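# Move heat sink and slip sheet into orange crate

## Task

Transfer the slip sheet (the thin flat sheet now under the heat sink) and the finned metal heat sink into the orange crate that is currently empty. The sheet must end up lying flat on the crate's floor, and the heat sink must rest on top of the sheet with its fins pointing up. Afterwards release everything, return every tool to the stand slot it came from, and withdraw the arm to a spot well away from the tools. Skipping the tool return or the final withdrawal costs points. Note that grip50 cannot open wide enough for the heat sink, and any locked tool is treated as part of the arm.

## Robot and tools

Robot: one 7-joint arm whose end carries a tool changer. Tools hang in forks on a stand, 180 mm apart: grip50 (two-finger, 50 mm max opening), grip85 (two-finger, 85 mm) and cup (suction). Only one can be locked on at a time; tool_id in results reads grip50, grip85, cup or none.

Frame: scene frame, origin on the table top below the arm base, +z up, +y to the left when facing +x. Positions in metres. end_effector_position is always the centre of the changer's flat face, tool or not; the face's own z axis points out away from the arm. Tool points, in mm along the face axes from that centre: grip50 grip point (0, -25, 180); grip85 grip point (0, 0, 173) closed, 13 mm closer when fully open; cup rim centre (0, 0, 175). Both grippers close along face x.

The row: every command is a single list of 15 numbers: x, y, z (absolute target position of the face, scene frame, m), qw, qx, qy, qz (absolute target orientation, w first), then lock, grip50_position, grip50_force_limit, grip50_speed, grip85_position, grip85_force_limit, grip85_speed, cup_suction, each of these eight between -1 and 1. Repeat the wanted quaternion in every row rather than copying a drifted reading. A target more than 0.6 m from the last reported position along any face axis is refused. Each control step the commanded pose is clipped to 70 mm and 16 degrees from the measured pose.

Tool-side numbers: lock >0 locks, <0 unlocks, 0 keeps the last command (about 1 s to act). Gripper position +1 = fully open; grip50 pads meet near -0.65, grip85 near -0.8; -1 closes until the object stops the fingers. Force limit -1..+1 maps to about 20 N up to 185 N (grip50) or 235 N (grip85). Speed -1..+1 maps to about 20..150 mm/s. cup_suction above 0.01 = on, at or below 0.01 = off and vented; it persists between actions. Gripper commands only act when tool_id matches and readings are numeric (not n/a).

Tools (functions):
- execute_actions {actions, pictures}: actions is an empty list (just report state), one action {rows:[up to 15 rows], steps: 1..15, default 15} where each row lasts one 1/30 s step and the final row repeats, or one wait {steps: up to 300} counted from the previous result.
- move {target: one row, speed: 0.002..0.5 m/s, default 0.25}: straight-line path to the target pose lasting 0.5 to 10 s; turn rate capped at twice speed in rad/s. It ignores obstacles and the real motion can lag or overshoot. Result adds a move: line (done, off_target, moving, held, fault) plus which limits acted (paced = clipped, held = some steps blocked) and distance to target.
- wait {seconds: 0..10}: lets time pass, sends nothing.
- zoom_image {camera: cam_high, cam_low or cam_wrist, region: [x0, y0, x1, y1] pixels, top-left origin, max 504x504}. Images are 504x504 for cam_high and cam_low, 616x616 for cam_wrist.
- finished_scene {scene: the current scene's number}: ends and grades the scene; irreversible.

Result lines: state gives face pose and velocities. pose unreachable means the clearance check altered or blocked a command; HELD flags the affected steps. Hand target shows where the controller is heading. Gripper object_status: 0 moving, 1 stopped while opening, 2 stopped while closing (a real grip), 3 at target or pads met (can also occur on thin items). position_measured in counts: grip50 opening ≈ (250 - count) × 0.202 mm; grip85 about 78 = 60 mm, 130 = 40 mm, 180 = 20 mm, 230 = closed. cup_suction_measured 1 ≈ full vacuum; cup_part_present turns 1 at 0.50. plate_near, locked, unlocked, in_stand and unlock_refused describe the changer.

Taking a tool: align the face on the plate within about 1 mm and 1 degree, face -y pointed toward the fork's open side. When plate_near is 1, send lock +1 and wait for locked 1. The tool then boots (readings n/a), a gripper closing then opening by itself. Raise it 10 to 30 mm (about 20), slide it at least 110 mm out along face -y, then lift. Return along the reverse path; once in_stand is 1, keep still, send lock -1, wait for unlocked 1. Away from the stand unlocking is refused. Fork arms sit 40 to 70 mm either side of the slot centre along face x, tips 45 mm toward the open side, tops 18 mm below a hung plate's face; stops are 10 mm tall. Changer body: 63 mm wide, contact block 46 mm on -y, lock motor 58 mm on +y.

Gripping: hold position at -1 and confirm status 2. Any position change of 0.01 or more resets status. The heat sink needs grip85 (or the cup on a flat, seam-free face). The cup pulls the part up to 12 mm closer; release by setting down, suction off, rise 15 mm.

Avoid: contact torque reaching joint limits (waist and shoulder 109, upper arm roll and elbow 56.9, wrist joints 34.7 N m) or 200 N external force, both stop the arm 10 s; motors at 80 °C brake the arm (warning from 65 °C). Go slowly into contact, don't aim far past it, don't drop, slam or knock anything off the table. Loose objects may be nudged occasionally.

Each tool is called after ">>>" in YAML: its name, and indented under it one key for each argument.

## Session

>>> execute_actions:
  actions: []

Scene clock: 0.00 s of 12600.00 s.
end_effector_position=(+0.4429, +0.0095, +0.3910) locked=0 unlocked=1 plate_near=0 in_stand=0 unlock_refused=0 tool_id=none grip50_position_measured=n/a grip50_object_status=n/a grip85_position_measured=n/a grip85_object_status=n/a cup_suction_measured=n/a cup_part_present=n/a end_effector_quat_wxyz=(-0.003, +1.000, +0.009, -0.001) end_effector_velocity=(-0.000, -0.000, -0.000) end_effector_angular_velocity=(-0.000, +0.001, -0.001)
Joint positions: [ 0.213 -0.105  0.05   2.363 -0.006  0.906  0.269]
Joint velocities: [-0. -0.  0.  0.  0. -0.  0.]
Motor temperatures (°C, as the motors report them): [31 31 36 35 33 39 35]
Hand target: +0.443, +0.009, +0.391; -0.003, +1.000, +0.009, -0.001

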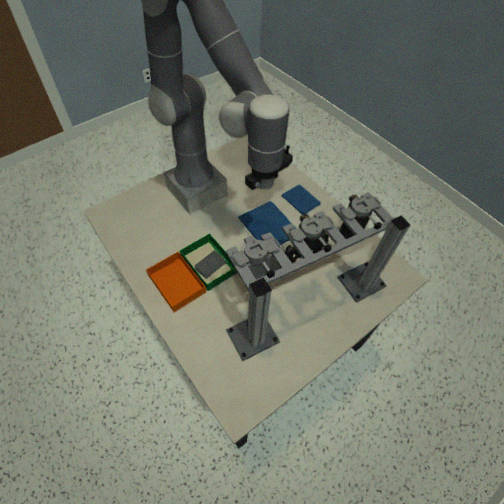

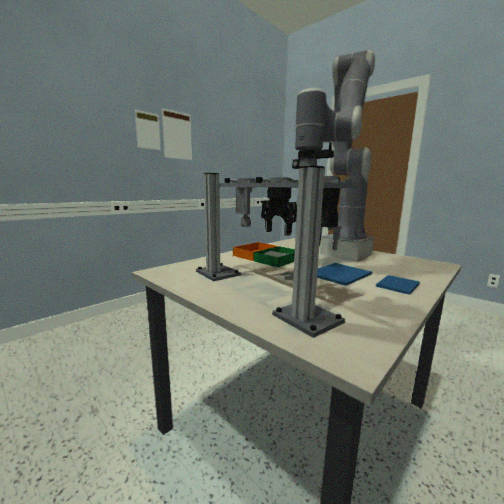

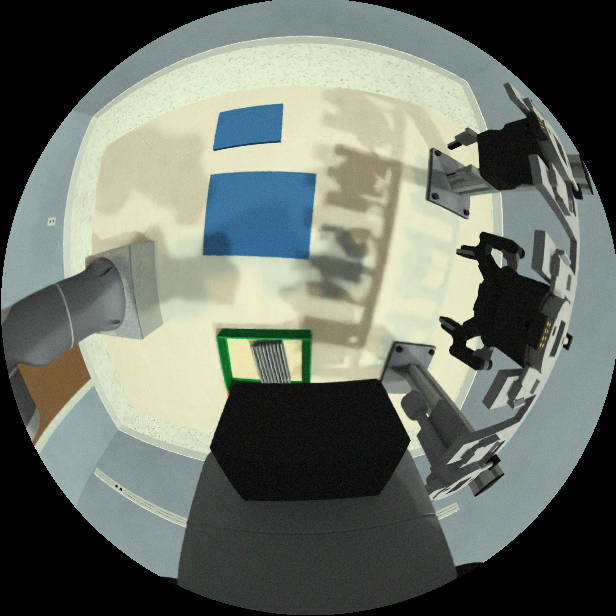

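>>> zoom_image:
  camera: "cam_high"
  region: [130, 170, 430, 370]

>>> zoom_image:
  camera: "cam_low"
  region: [180, 130, 430, 330]

Region (130, 170, 430, 370) of cam_high's 504x504 image, scaled by 1.680, with more detail than that image has.

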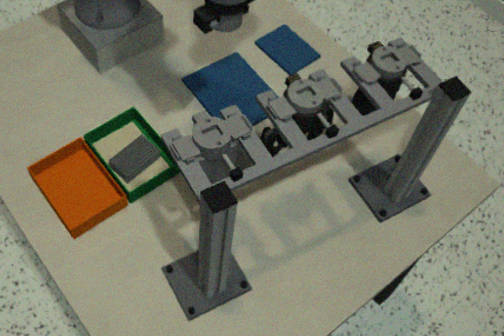

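Region (180, 130, 430, 330) of cam_low's 504x504 image, scaled by 2.016, with more detail than that image has; it fills the top 403 rows of this view, and the rest is white.

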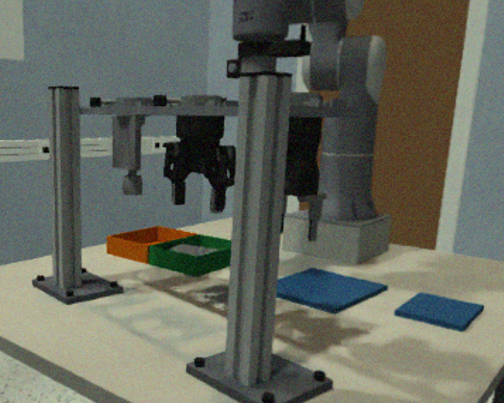

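>>> move:
  target: [0.50,0.0,0.45,0,0.7071,0.7071,0,0,1,0,0,1,0,0,0]

Scene clock: 5.13 s of 12600.00 s.
end_effector_position=(+0.4998, +0.0001, +0.4504) locked=0 unlocked=1 plate_near=0 in_stand=0 unlock_refused=0 tool_id=none grip50_position_measured=n/a grip50_object_status=n/a grip85_position_measured=n/a grip85_object_status=n/a cup_suction_measured=n/a cup_part_present=n/a end_effector_quat_wxyz=(+0.000, +0.707, +0.707, +0.000) end_effector_velocity=(-0.000, +0.000, +0.000) end_effector_angular_velocity=(-0.000, +0.000, +0.000)
Joint positions: [ 0.123 -0.118  0.093  2.14  -0.021  0.695 -1.324]
Joint velocities: [ 0.  0.  0.  0. -0. -0.  0.]
Motor temperatures (°C, as the motors report them): [31 31 36 35 33 39 35]
Hand target: +0.500, +0.000, +0.450; +0.000, +0.707, +0.707, -0.000
Off the commanded pose: 0.000 m, 0 deg.
move: done

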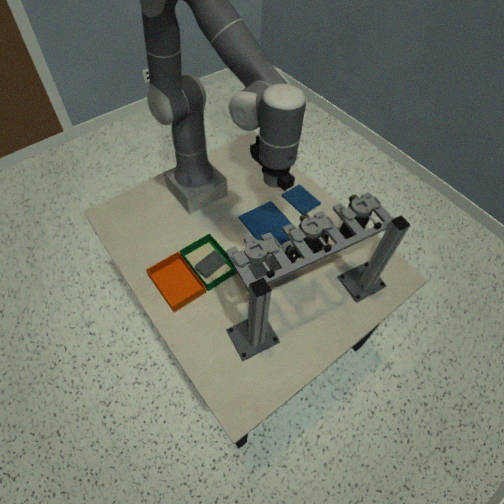

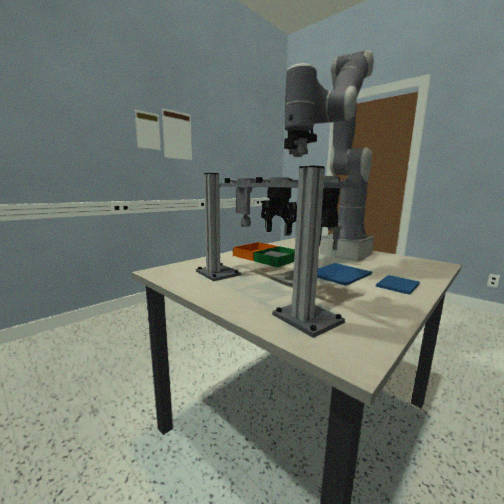

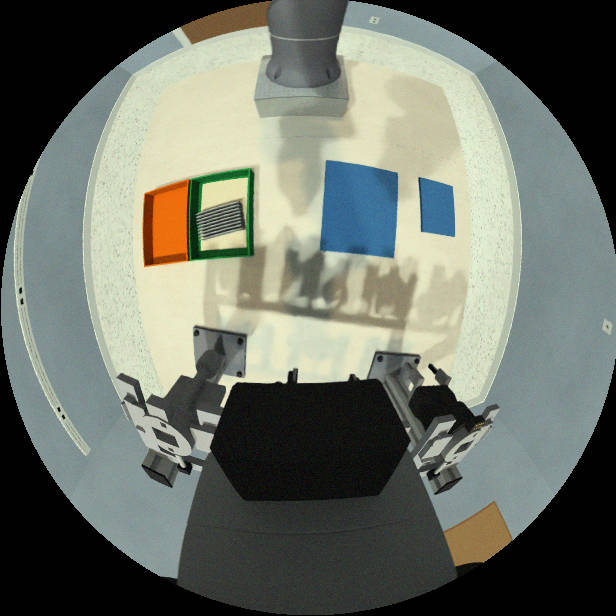

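>>> move:
  target: [0.40,0.0,0.50,0,0.7071,0.7071,0,0,1,0,0,1,0,0,0]

Scene clock: 6.67 s of 12600.00 s.
end_effector_position=(+0.3997, -0.0002, +0.4997) locked=0 unlocked=1 plate_near=0 in_stand=0 unlock_refused=0 tool_id=none grip50_position_measured=n/a grip50_object_status=n/a grip85_position_measured=n/a grip85_object_status=n/a cup_suction_measured=n/a cup_part_present=n/a end_effector_quat_wxyz=(+0.000, +0.707, +0.707, -0.000) end_effector_velocity=(+0.000, -0.000, -0.000) end_effector_angular_velocity=(-0.000, +0.001, -0.000)
Joint positions: [ 0.108  0.207  0.155  2.309  0.03   0.541 -1.307]
Joint velocities: [-0.    -0.001 -0.    -0.    -0.     0.     0.   ]
Motor temperatures (°C, as the motors report them): [31 31 36 35 33 39 35]
Hand target: +0.400, -0.000, +0.500; +0.000, +0.707, +0.707, -0.000
Off the commanded pose: 0.000 m, 0 deg.
move: done

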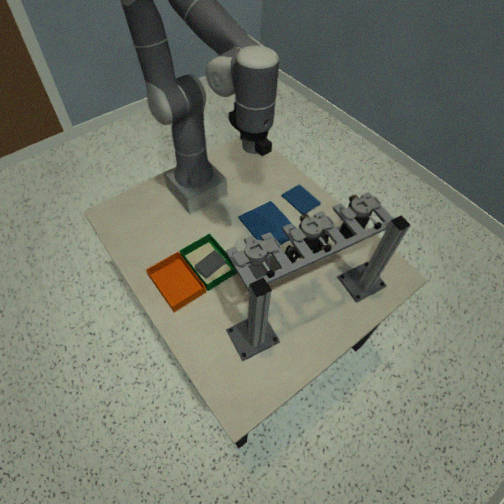

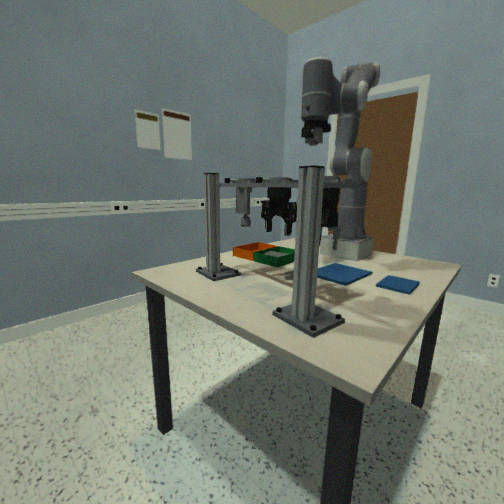

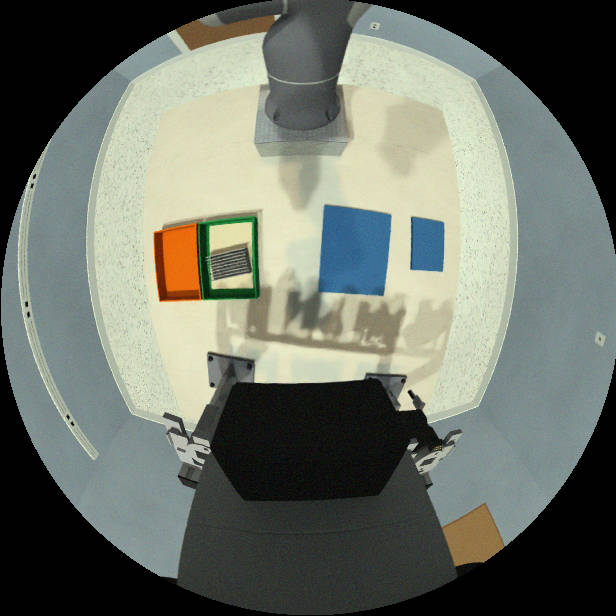

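>>> move:
  target: [0.56,-0.08,0.50,0,1,0,0,0,1,0,0,1,0,0,0]

Scene clock: 11.97 s of 12600.00 s.
end_effector_position=(+0.5604, -0.0798, +0.5005) locked=0 unlocked=1 plate_near=0 in_stand=0 unlock_refused=0 tool_id=none grip50_position_measured=n/a grip50_object_status=n/a grip85_position_measured=n/a grip85_object_status=n/a cup_suction_measured=n/a cup_part_present=n/a end_effector_quat_wxyz=(+0.000, +1.000, -0.000, +0.000) end_effector_velocity=(-0.000, +0.000, -0.000) end_effector_angular_velocity=(+0.000, +0.001, +0.000)
Joint positions: [ 0.054 -0.187 -0.011  1.897 -0.002  0.522  0.064]
Joint velocities: [ 0.  0.  0.  0.  0. -0.  0.]
Motor temperatures (°C, as the motors report them): [31 31 36 35 33 39 35]
Hand target: +0.560, -0.080, +0.500; +0.000, +1.000, -0.000, +0.000
Off the commanded pose: 0.001 m, 0 deg.
move: done

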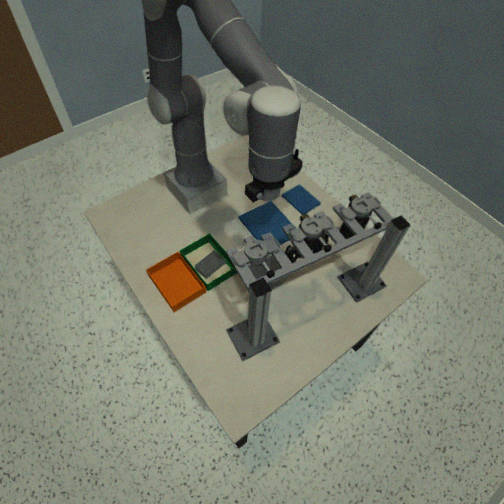

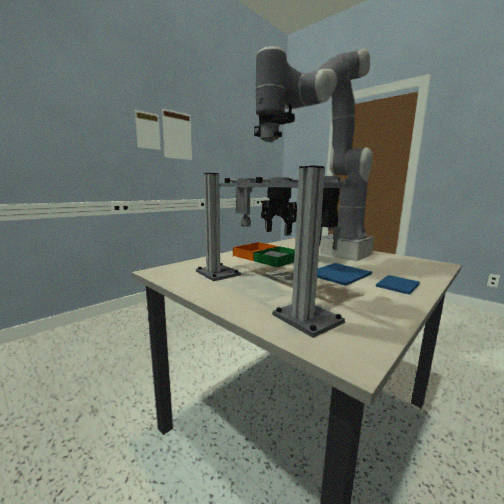

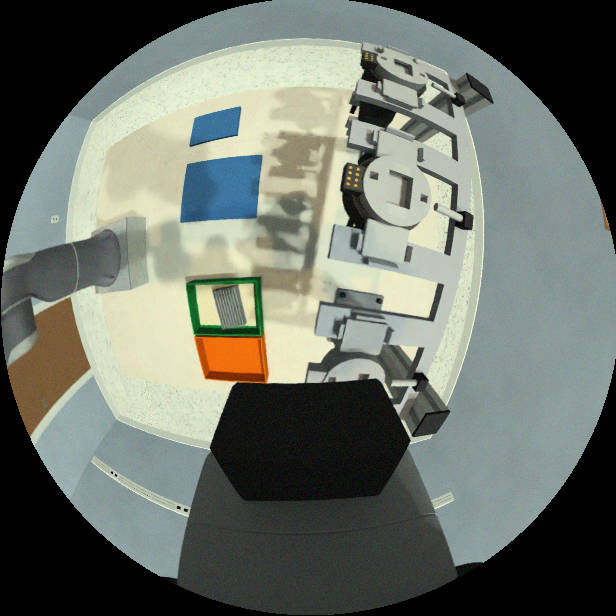

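>>> move:
  target: [0.633,0.032,0.41,0,0.753,0.658,0,0,1,0,0,1,0,0,0]

Scene clock: 18.53 s of 12600.00 s.
end_effector_position=(+0.6329, +0.0324, +0.4102) locked=0 unlocked=1 plate_near=0 in_stand=0 unlock_refused=0 tool_id=none grip50_position_measured=n/a grip50_object_status=n/a grip85_position_measured=n/a grip85_object_status=n/a cup_suction_measured=n/a cup_part_present=n/a end_effector_quat_wxyz=(-0.001, +0.753, +0.658, +0.000) end_effector_velocity=(-0.000, -0.000, +0.000) end_effector_angular_velocity=(-0.000, +0.000, +0.000)
Joint positions: [ 0.053 -0.482  0.185  1.766 -0.114  0.674 -1.129]
Joint velocities: [-0.     0.     0.    -0.    -0.    -0.001 -0.   ]
Motor temperatures (°C, as the motors report them): [31 31 36 35 33 39 35]
Hand target: +0.633, +0.032, +0.410; -0.001, +0.753, +0.658, +0.000
Off the commanded pose: 0.000 m, 0 deg.
move: done

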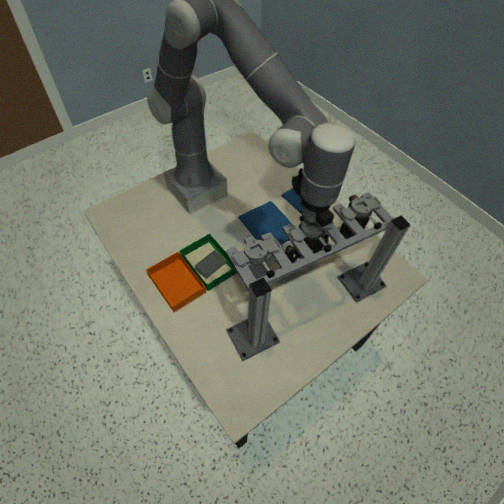

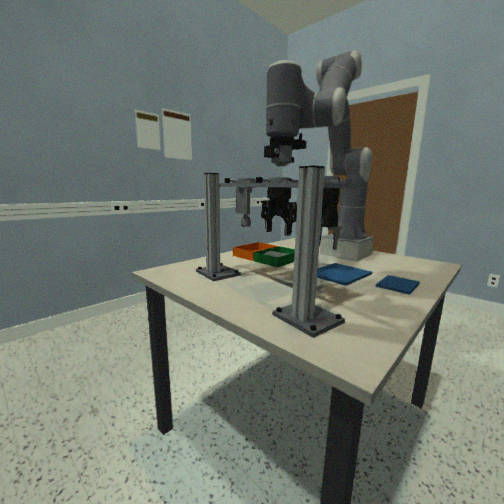

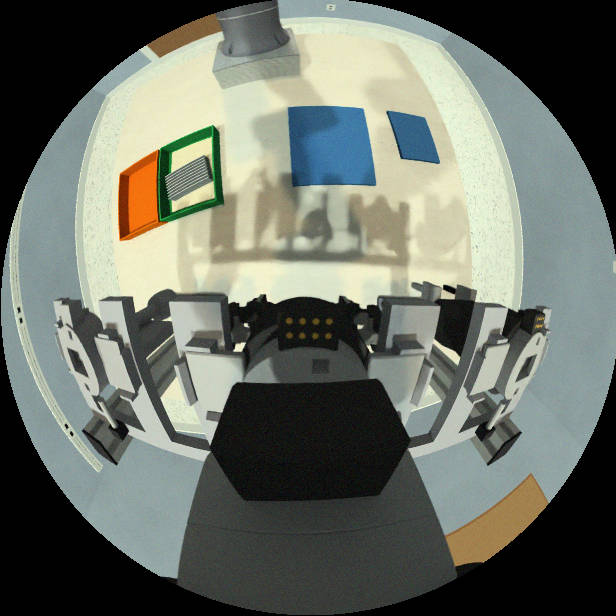

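>>> move:
  target: [0.633,0.032,0.385,0,0.753,0.658,0,0,1,0,0,1,0,0,0]
  speed: 0.05

>>> zoom_image:
  camera: "cam_wrist"
  region: [158, 250, 458, 400]

Scene clock: 19.67 s of 12600.00 s.
end_effector_position=(+0.6330, +0.0321, +0.3848) locked=0 unlocked=1 plate_near=0 in_stand=0 unlock_refused=0 tool_id=none grip50_position_measured=n/a grip50_object_status=n/a grip85_position_measured=n/a grip85_object_status=n/a cup_suction_measured=n/a cup_part_present=n/a end_effector_quat_wxyz=(-0.000, +0.753, +0.658, -0.000) end_effector_velocity=(+0.000, -0.000, +0.000) end_effector_angular_velocity=(-0.000, -0.000, -0.000)
Joint positions: [ 0.057 -0.519  0.177  1.787 -0.124  0.733 -1.123]
Joint velocities: [-0.001  0.     0.    -0.    -0.    -0.    -0.   ]
Motor temperatures (°C, as the motors report them): [31 31 36 35 33 39 35]
Hand target: +0.633, +0.032, +0.385; -0.000, +0.753, +0.658, +0.000
Off the commanded pose: 0.000 m, 0 deg.
move: done

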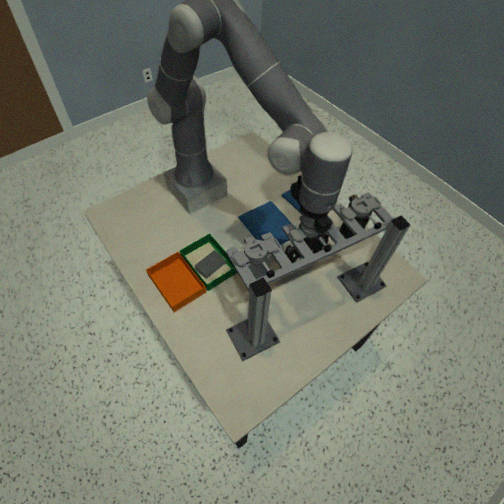

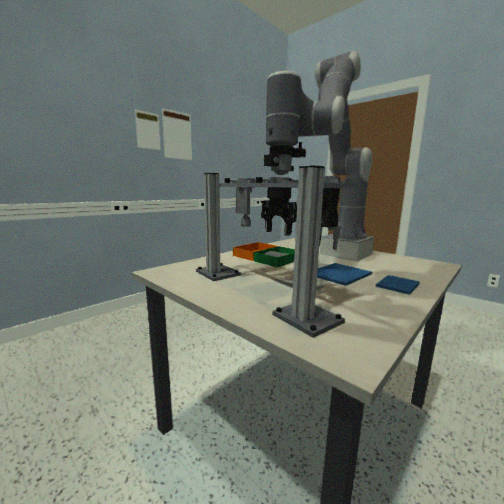

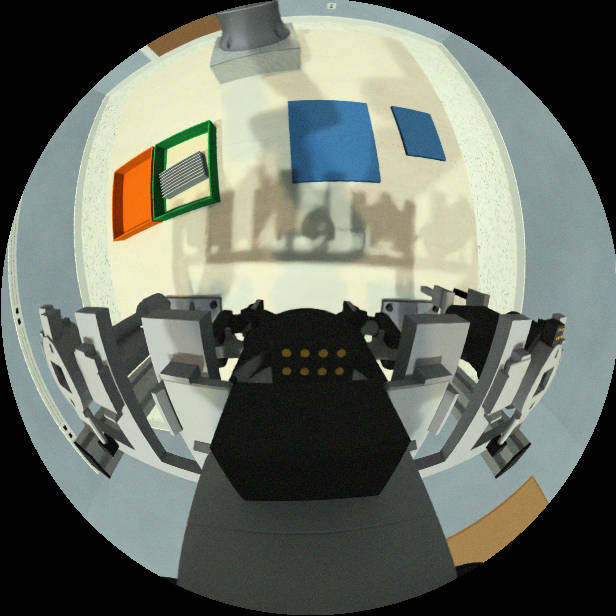

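Region (158, 250, 458, 400) of cam_wrist's 616x616 image, scaled by 1.680, with more detail than that image has.

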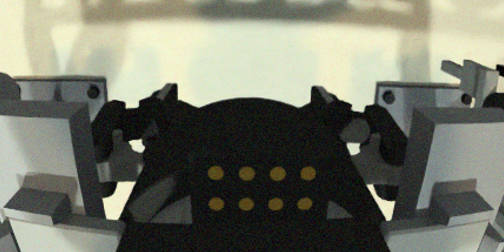

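>>> move:
  target: [0.6332,0.0335,0.366,0,0.753,0.658,0,0,1,0,0,1,0,0,0]
  speed: 0.01

Scene clock: 22.30 s of 12600.00 s.
end_effector_position=(+0.6359, +0.0327, +0.3690) locked=0 unlocked=1 plate_near=0 in_stand=0 unlock_refused=0 tool_id=none grip50_position_measured=n/a grip50_object_status=n/a grip85_position_measured=n/a grip85_object_status=n/a cup_suction_measured=n/a cup_part_present=n/a end_effector_quat_wxyz=(+0.003, +0.753, +0.658, +0.004) end_effector_velocity=(+0.000, -0.000, +0.000) end_effector_angular_velocity=(-0.000, -0.000, -0.000)
Joint positions: [ 0.059 -0.548  0.174  1.795 -0.136  0.778 -1.114]
Joint velocities: [-0.002 -0.     0.002 -0.    -0.001 -0.     0.001]
Motor temperatures (°C, as the motors report them): [31 31 36 35 33 39 35]
Hand target: +0.633, +0.033, +0.366; -0.000, +0.753, +0.658, +0.000
Off the commanded pose: 0.004 m, 1 deg.
move: off_target

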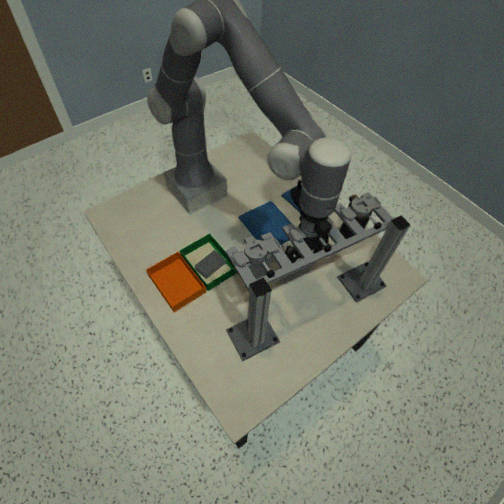

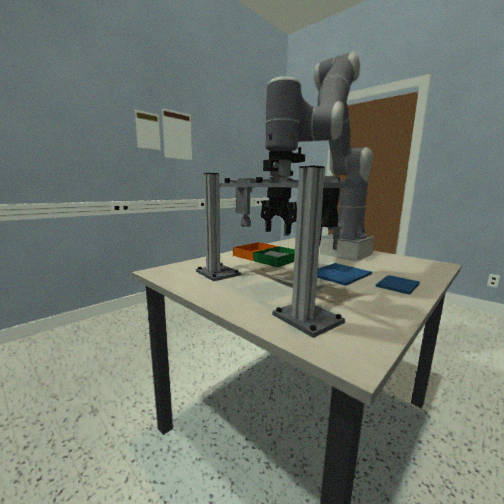

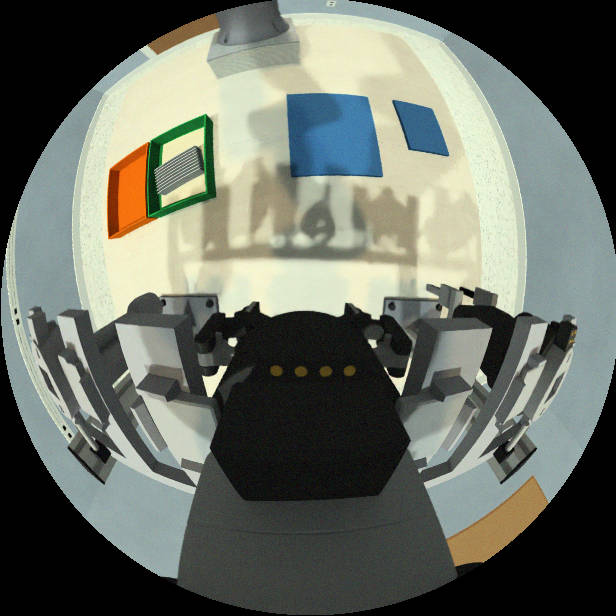

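>>> move:
  target: [0.637,0.0325,0.375,0,0.753,0.658,0,0,1,0,0,1,0,0,0]
  speed: 0.02

>>> move:
  target: [0.637,0.0325,0.362,0,0.753,0.658,0,0,1,0,0,1,0,0,0]
  speed: 0.01

Scene clock: 23.50 s of 12600.00 s.
end_effector_position=(+0.6370, +0.0324, +0.3750) locked=0 unlocked=1 plate_near=0 in_stand=0 unlock_refused=0 tool_id=none grip50_position_measured=n/a grip50_object_status=n/a grip85_position_measured=n/a grip85_object_status=n/a cup_suction_measured=n/a cup_part_present=n/a end_effector_quat_wxyz=(+0.000, +0.753, +0.658, -0.000) end_effector_velocity=(+0.000, -0.000, -0.000) end_effector_angular_velocity=(+0.000, -0.000, -0.001)
Joint positions: [ 0.056 -0.543  0.177  1.78  -0.132  0.749 -1.12 ]
Joint velocities: [-0.001 -0.     0.     0.    -0.     0.001  0.   ]
Motor temperatures (°C, as the motors report them): [31 31 36 35 33 39 35]
Hand target: +0.637, +0.033, +0.375; +0.000, +0.753, +0.658, -0.000
Off the commanded pose: 0.000 m, 0 deg.
move: done

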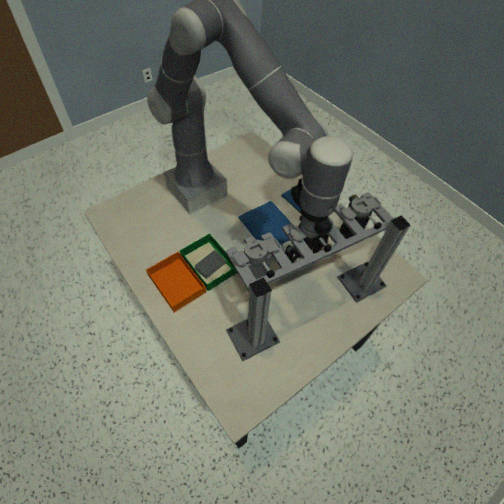

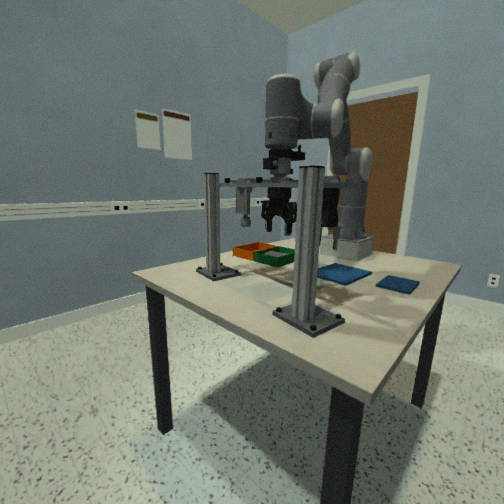

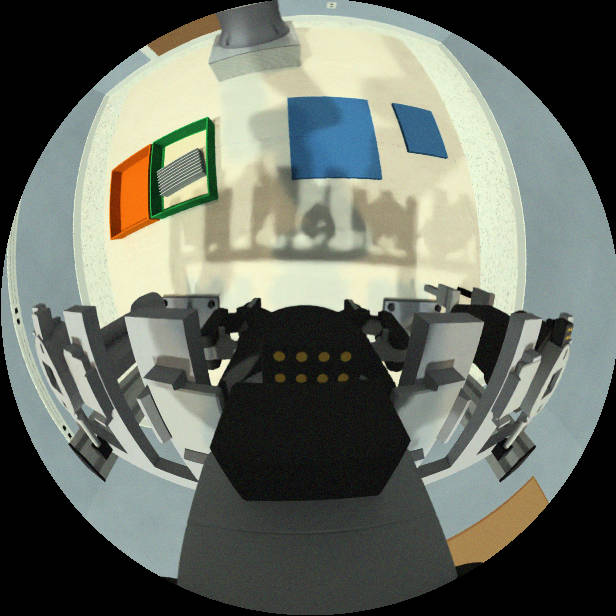

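Scene clock: 25.03 s of 12600.00 s.
end_effector_position=(+0.6384, +0.0326, +0.3651) locked=0 unlocked=1 plate_near=0 in_stand=1 unlock_refused=0 tool_id=none grip50_position_measured=n/a grip50_object_status=n/a grip85_position_measured=n/a grip85_object_status=n/a cup_suction_measured=n/a cup_part_present=n/a end_effector_quat_wxyz=(+0.002, +0.754, +0.657, +0.003) end_effector_velocity=(-0.000, +0.000, -0.000) end_effector_angular_velocity=(-0.000, +0.000, +0.001)
Joint positions: [ 0.058 -0.56   0.174  1.786 -0.137  0.779 -1.115]
Joint velocities: [ 0. -0.  0.  0. -0. -0. -0.]
Motor temperatures (°C, as the motors report them): [31 31 36 35 33 39 35]
Hand target: +0.637, +0.032, +0.362; -0.000, +0.753, +0.658, +0.000
Off the commanded pose: 0.003 m, 0 deg.
move: done

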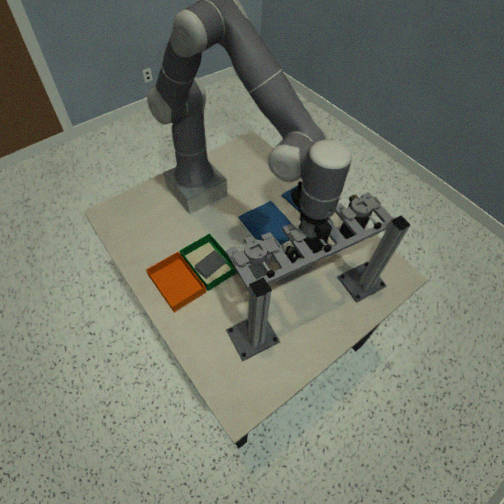

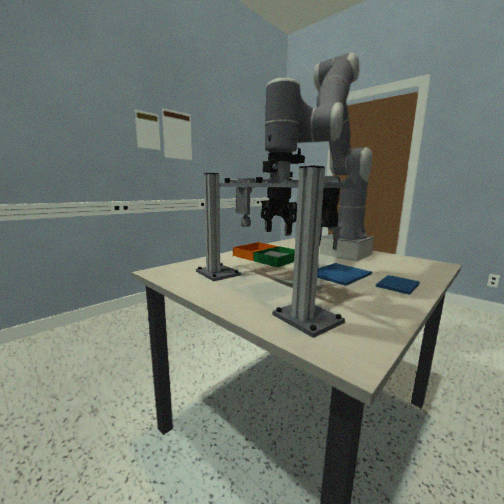

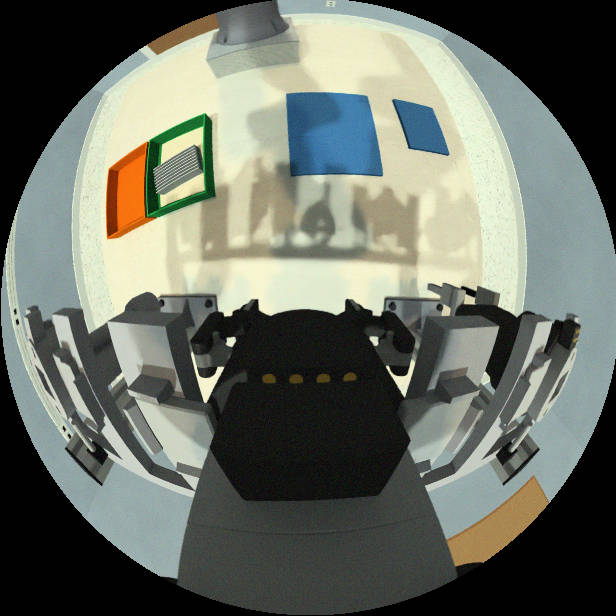

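>>> move:
  target: [0.6405,0.0328,0.359,0,0.753,0.658,0,0,1,0,0,1,0,0,0]
  speed: 0.008

Scene clock: 36.27 s of 12600.00 s.
end_effector_position=(+0.6396, +0.0326, +0.3656) locked=0 unlocked=1 plate_near=0 in_stand=1 unlock_refused=0 tool_id=none grip50_position_measured=n/a grip50_object_status=n/a grip85_position_measured=n/a grip85_object_status=n/a cup_suction_measured=n/a cup_part_present=n/a end_effector_quat_wxyz=(+0.000, +0.756, +0.655, +0.003) end_effector_velocity=(+0.000, -0.000, +0.000) end_effector_angular_velocity=(+0.000, -0.000, +0.000)
Joint positions: [ 0.058 -0.562  0.174  1.78  -0.134  0.773 -1.111]
Joint velocities: [-0.    -0.    -0.    -0.    -0.     0.    -0.001]
Motor temperatures (°C, as the motors report them): [31 31 36 36 33 39 35]
Hand target: +0.640, +0.033, +0.365; +0.001, +0.755, +0.656, +0.002
Off the commanded pose: 0.007 m, 1 deg.
FORCE FAULT: contact force on the arm reached its limit, and the arm stopped for 10 seconds. The contact can be on any part of the arm, not only on its tool. The arm's remaining commands of this call were not run. The arm holds still and accepts commands again. Move the arm away from the contact; if what it grips holds it there, let go first. Pushing or pulling that hard again can fault the arm again.
move: fault

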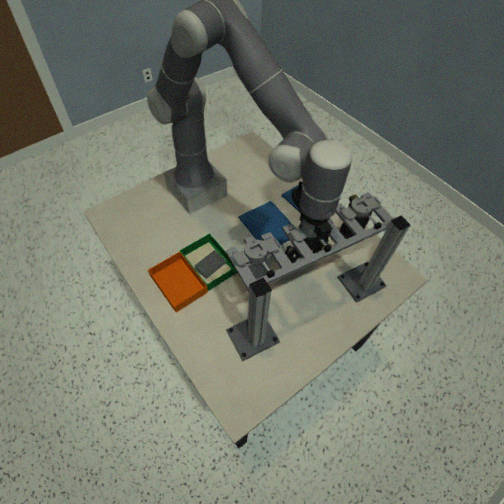

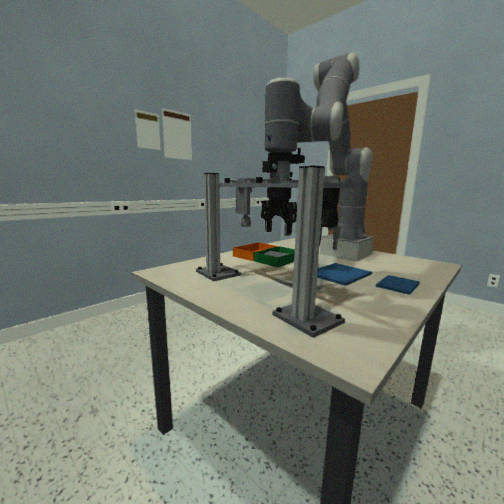

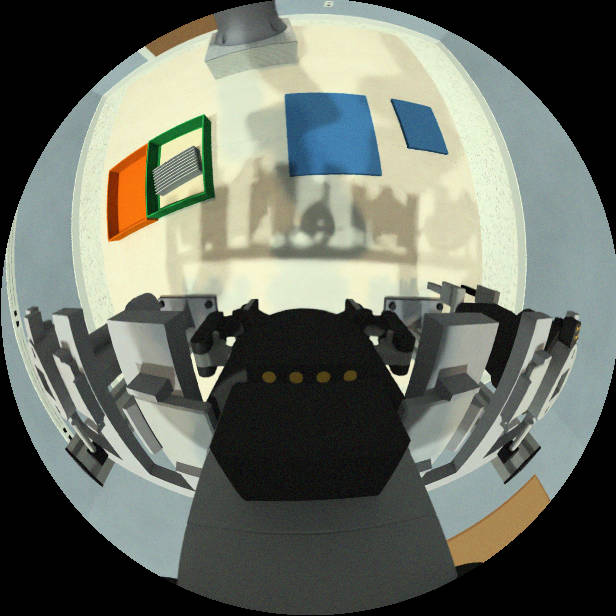

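>>> move:
  target: [0.6396,0.0326,0.372,0,0.753,0.658,0,0,1,0,0,1,0,0,0]
  speed: 0.02

>>> zoom_image:
  camera: "cam_wrist"
  region: [108, 280, 508, 480]

Scene clock: 37.80 s of 12600.00 s.
end_effector_position=(+0.6396, +0.0325, +0.3720) locked=0 unlocked=1 plate_near=0 in_stand=0 unlock_refused=0 tool_id=none grip50_position_measured=n/a grip50_object_status=n/a grip85_position_measured=n/a grip85_object_status=n/a cup_suction_measured=n/a cup_part_present=n/a end_effector_quat_wxyz=(+0.000, +0.753, +0.658, -0.000) end_effector_velocity=(-0.000, +0.000, -0.000) end_effector_angular_velocity=(-0.000, +0.000, +0.000)
Joint positions: [ 0.056 -0.553  0.177  1.774 -0.134  0.752 -1.119]
Joint velocities: [ 0. -0.  0.  0. -0. -0.  0.]
Motor temperatures (°C, as the motors report them): [31 31 36 36 33 39 35]
Hand target: +0.640, +0.033, +0.372; +0.000, +0.753, +0.658, -0.000
Off the commanded pose: 0.000 m, 0 deg.
move: done

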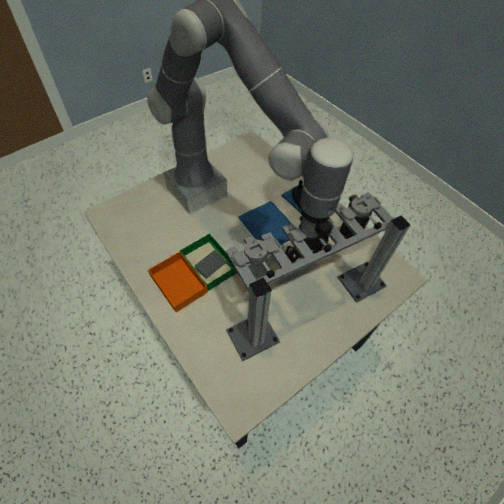

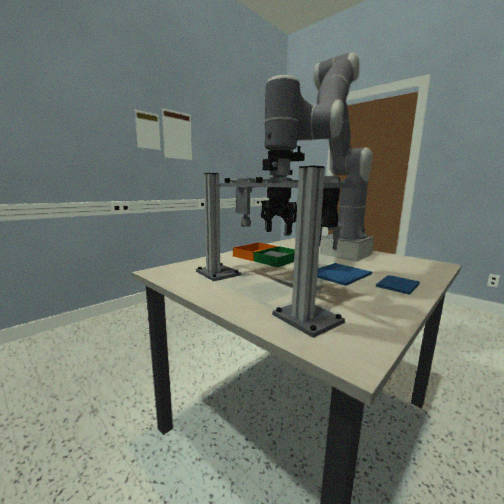

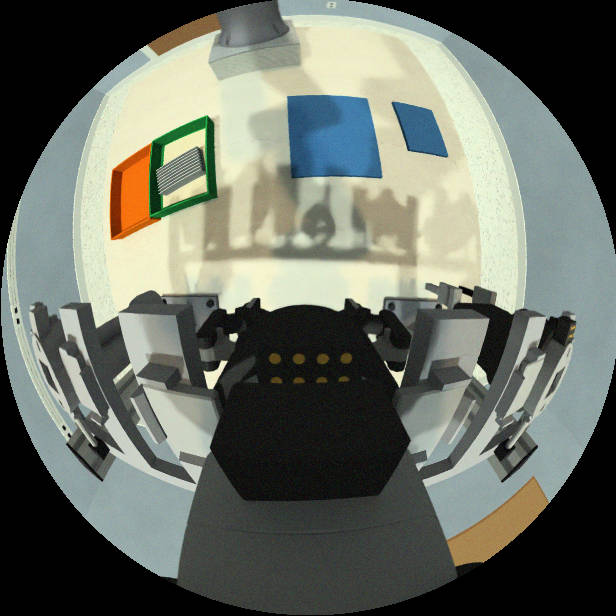

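Region (108, 280, 508, 480) of cam_wrist's 616x616 image, scaled by 1.260, with more detail than that image has.

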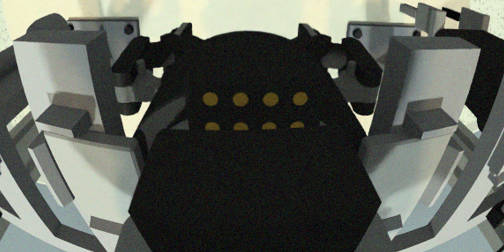

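>>> move:
  target: [0.6398,0.0326,0.3635,0,0.7575,0.6528,0,0,1,0,0,1,0,0,0]
  speed: 0.008

Scene clock: 39.80 s of 12600.00 s.
end_effector_position=(+0.6400, +0.0327, +0.3655) locked=0 unlocked=1 plate_near=0 in_stand=1 unlock_refused=0 tool_id=none grip50_position_measured=n/a grip50_object_status=n/a grip85_position_measured=n/a grip85_object_status=n/a cup_suction_measured=n/a cup_part_present=n/a end_effector_quat_wxyz=(+0.000, +0.758, +0.652, +0.001) end_effector_velocity=(-0.000, -0.000, +0.000) end_effector_angular_velocity=(-0.000, +0.000, -0.000)
Joint positions: [ 0.059 -0.563  0.172  1.778 -0.134  0.769 -1.104]
Joint velocities: [-0.  0. -0.  0. -0. -0.  0.]
Motor temperatures (°C, as the motors report them): [31 31 36 36 33 39 35]
Hand target: +0.640, +0.033, +0.363; -0.000, +0.758, +0.653, +0.000
Off the commanded pose: 0.002 m, 0 deg.
move: done

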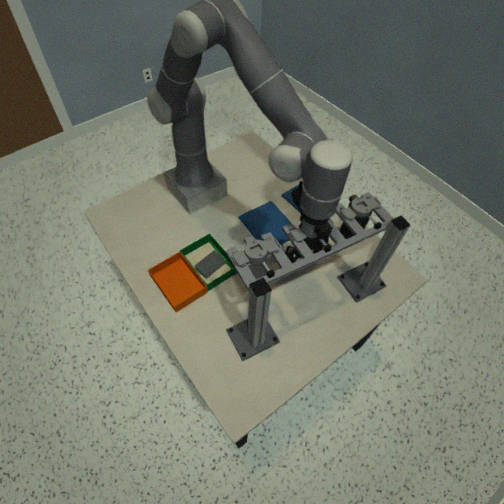

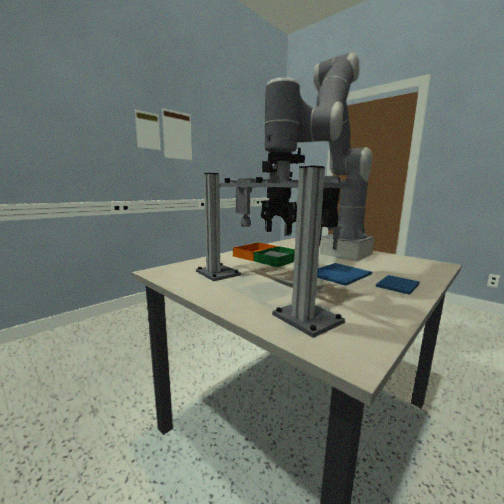

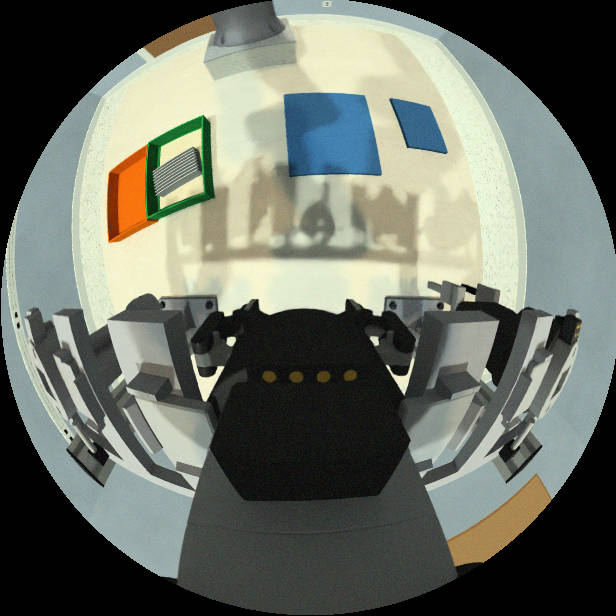

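>>> move:
  target: [0.6425,0.033,0.3635,0,0.7575,0.6528,0,0,1,0,0,1,0,0,0]
  speed: 0.005

Scene clock: 41.37 s of 12600.00 s.
end_effector_position=(+0.6408, +0.0327, +0.3658) locked=0 unlocked=1 plate_near=0 in_stand=1 unlock_refused=0 tool_id=none grip50_position_measured=n/a grip50_object_status=n/a grip85_position_measured=n/a grip85_object_status=n/a cup_suction_measured=n/a cup_part_present=n/a end_effector_quat_wxyz=(-0.001, +0.759, +0.652, -0.001) end_effector_velocity=(-0.000, -0.000, +0.000) end_effector_angular_velocity=(+0.000, -0.000, -0.000)
Joint positions: [ 0.06  -0.565  0.172  1.772 -0.133  0.761 -1.104]
Joint velocities: [ 0.001  0.    -0.001  0.     0.001  0.    -0.   ]
Motor temperatures (°C, as the motors report them): [31 31 36 36 33 39 35]
Hand target: +0.642, +0.033, +0.364; -0.000, +0.758, +0.653, -0.000
Off the commanded pose: 0.003 m, 0 deg.
move: done

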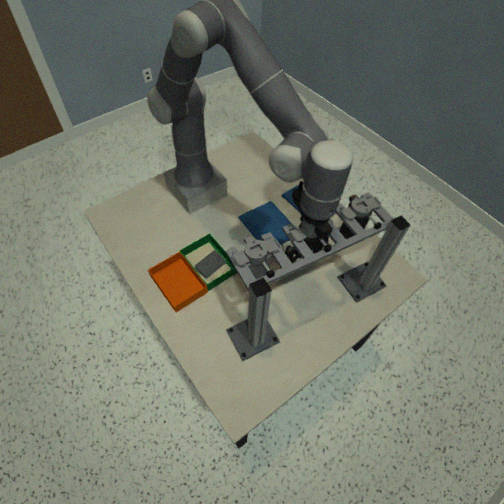

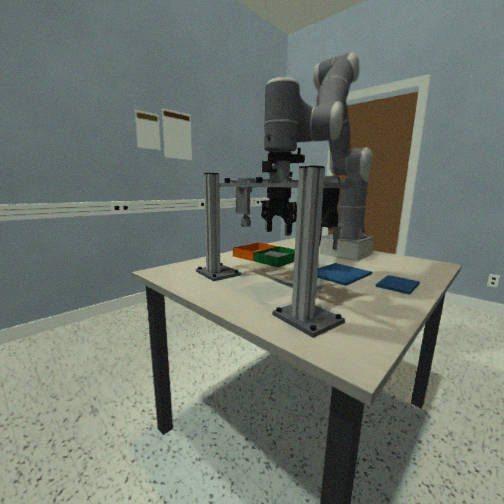

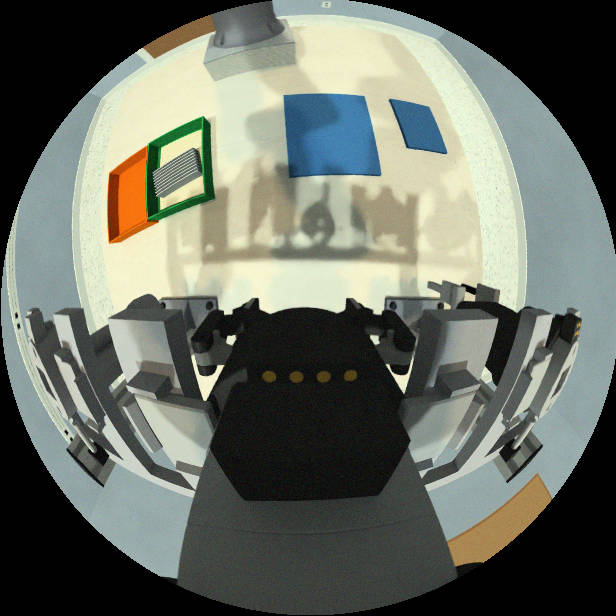

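>>> zoom_image:
  camera: "cam_wrist"
  region: [188, 290, 428, 410]

>>> zoom_image:
  camera: "cam_high"
  region: [270, 180, 390, 270]

Region (188, 290, 428, 410) of cam_wrist's 616x616 image, scaled by 2.100, with more detail than that image has.

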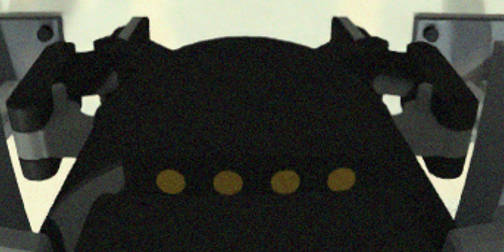

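Region (270, 180, 390, 270) of cam_high's 504x504 image, scaled by 4.200, with more detail than that image has; it fills the top 378 rows of this view, and the rest is white.

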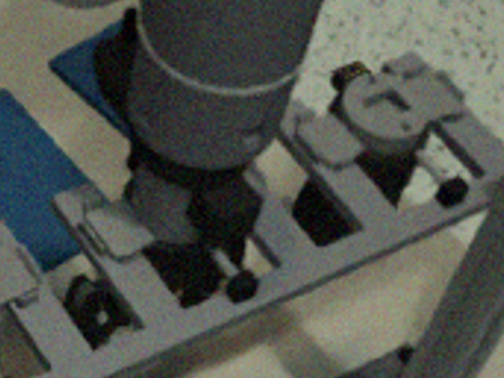

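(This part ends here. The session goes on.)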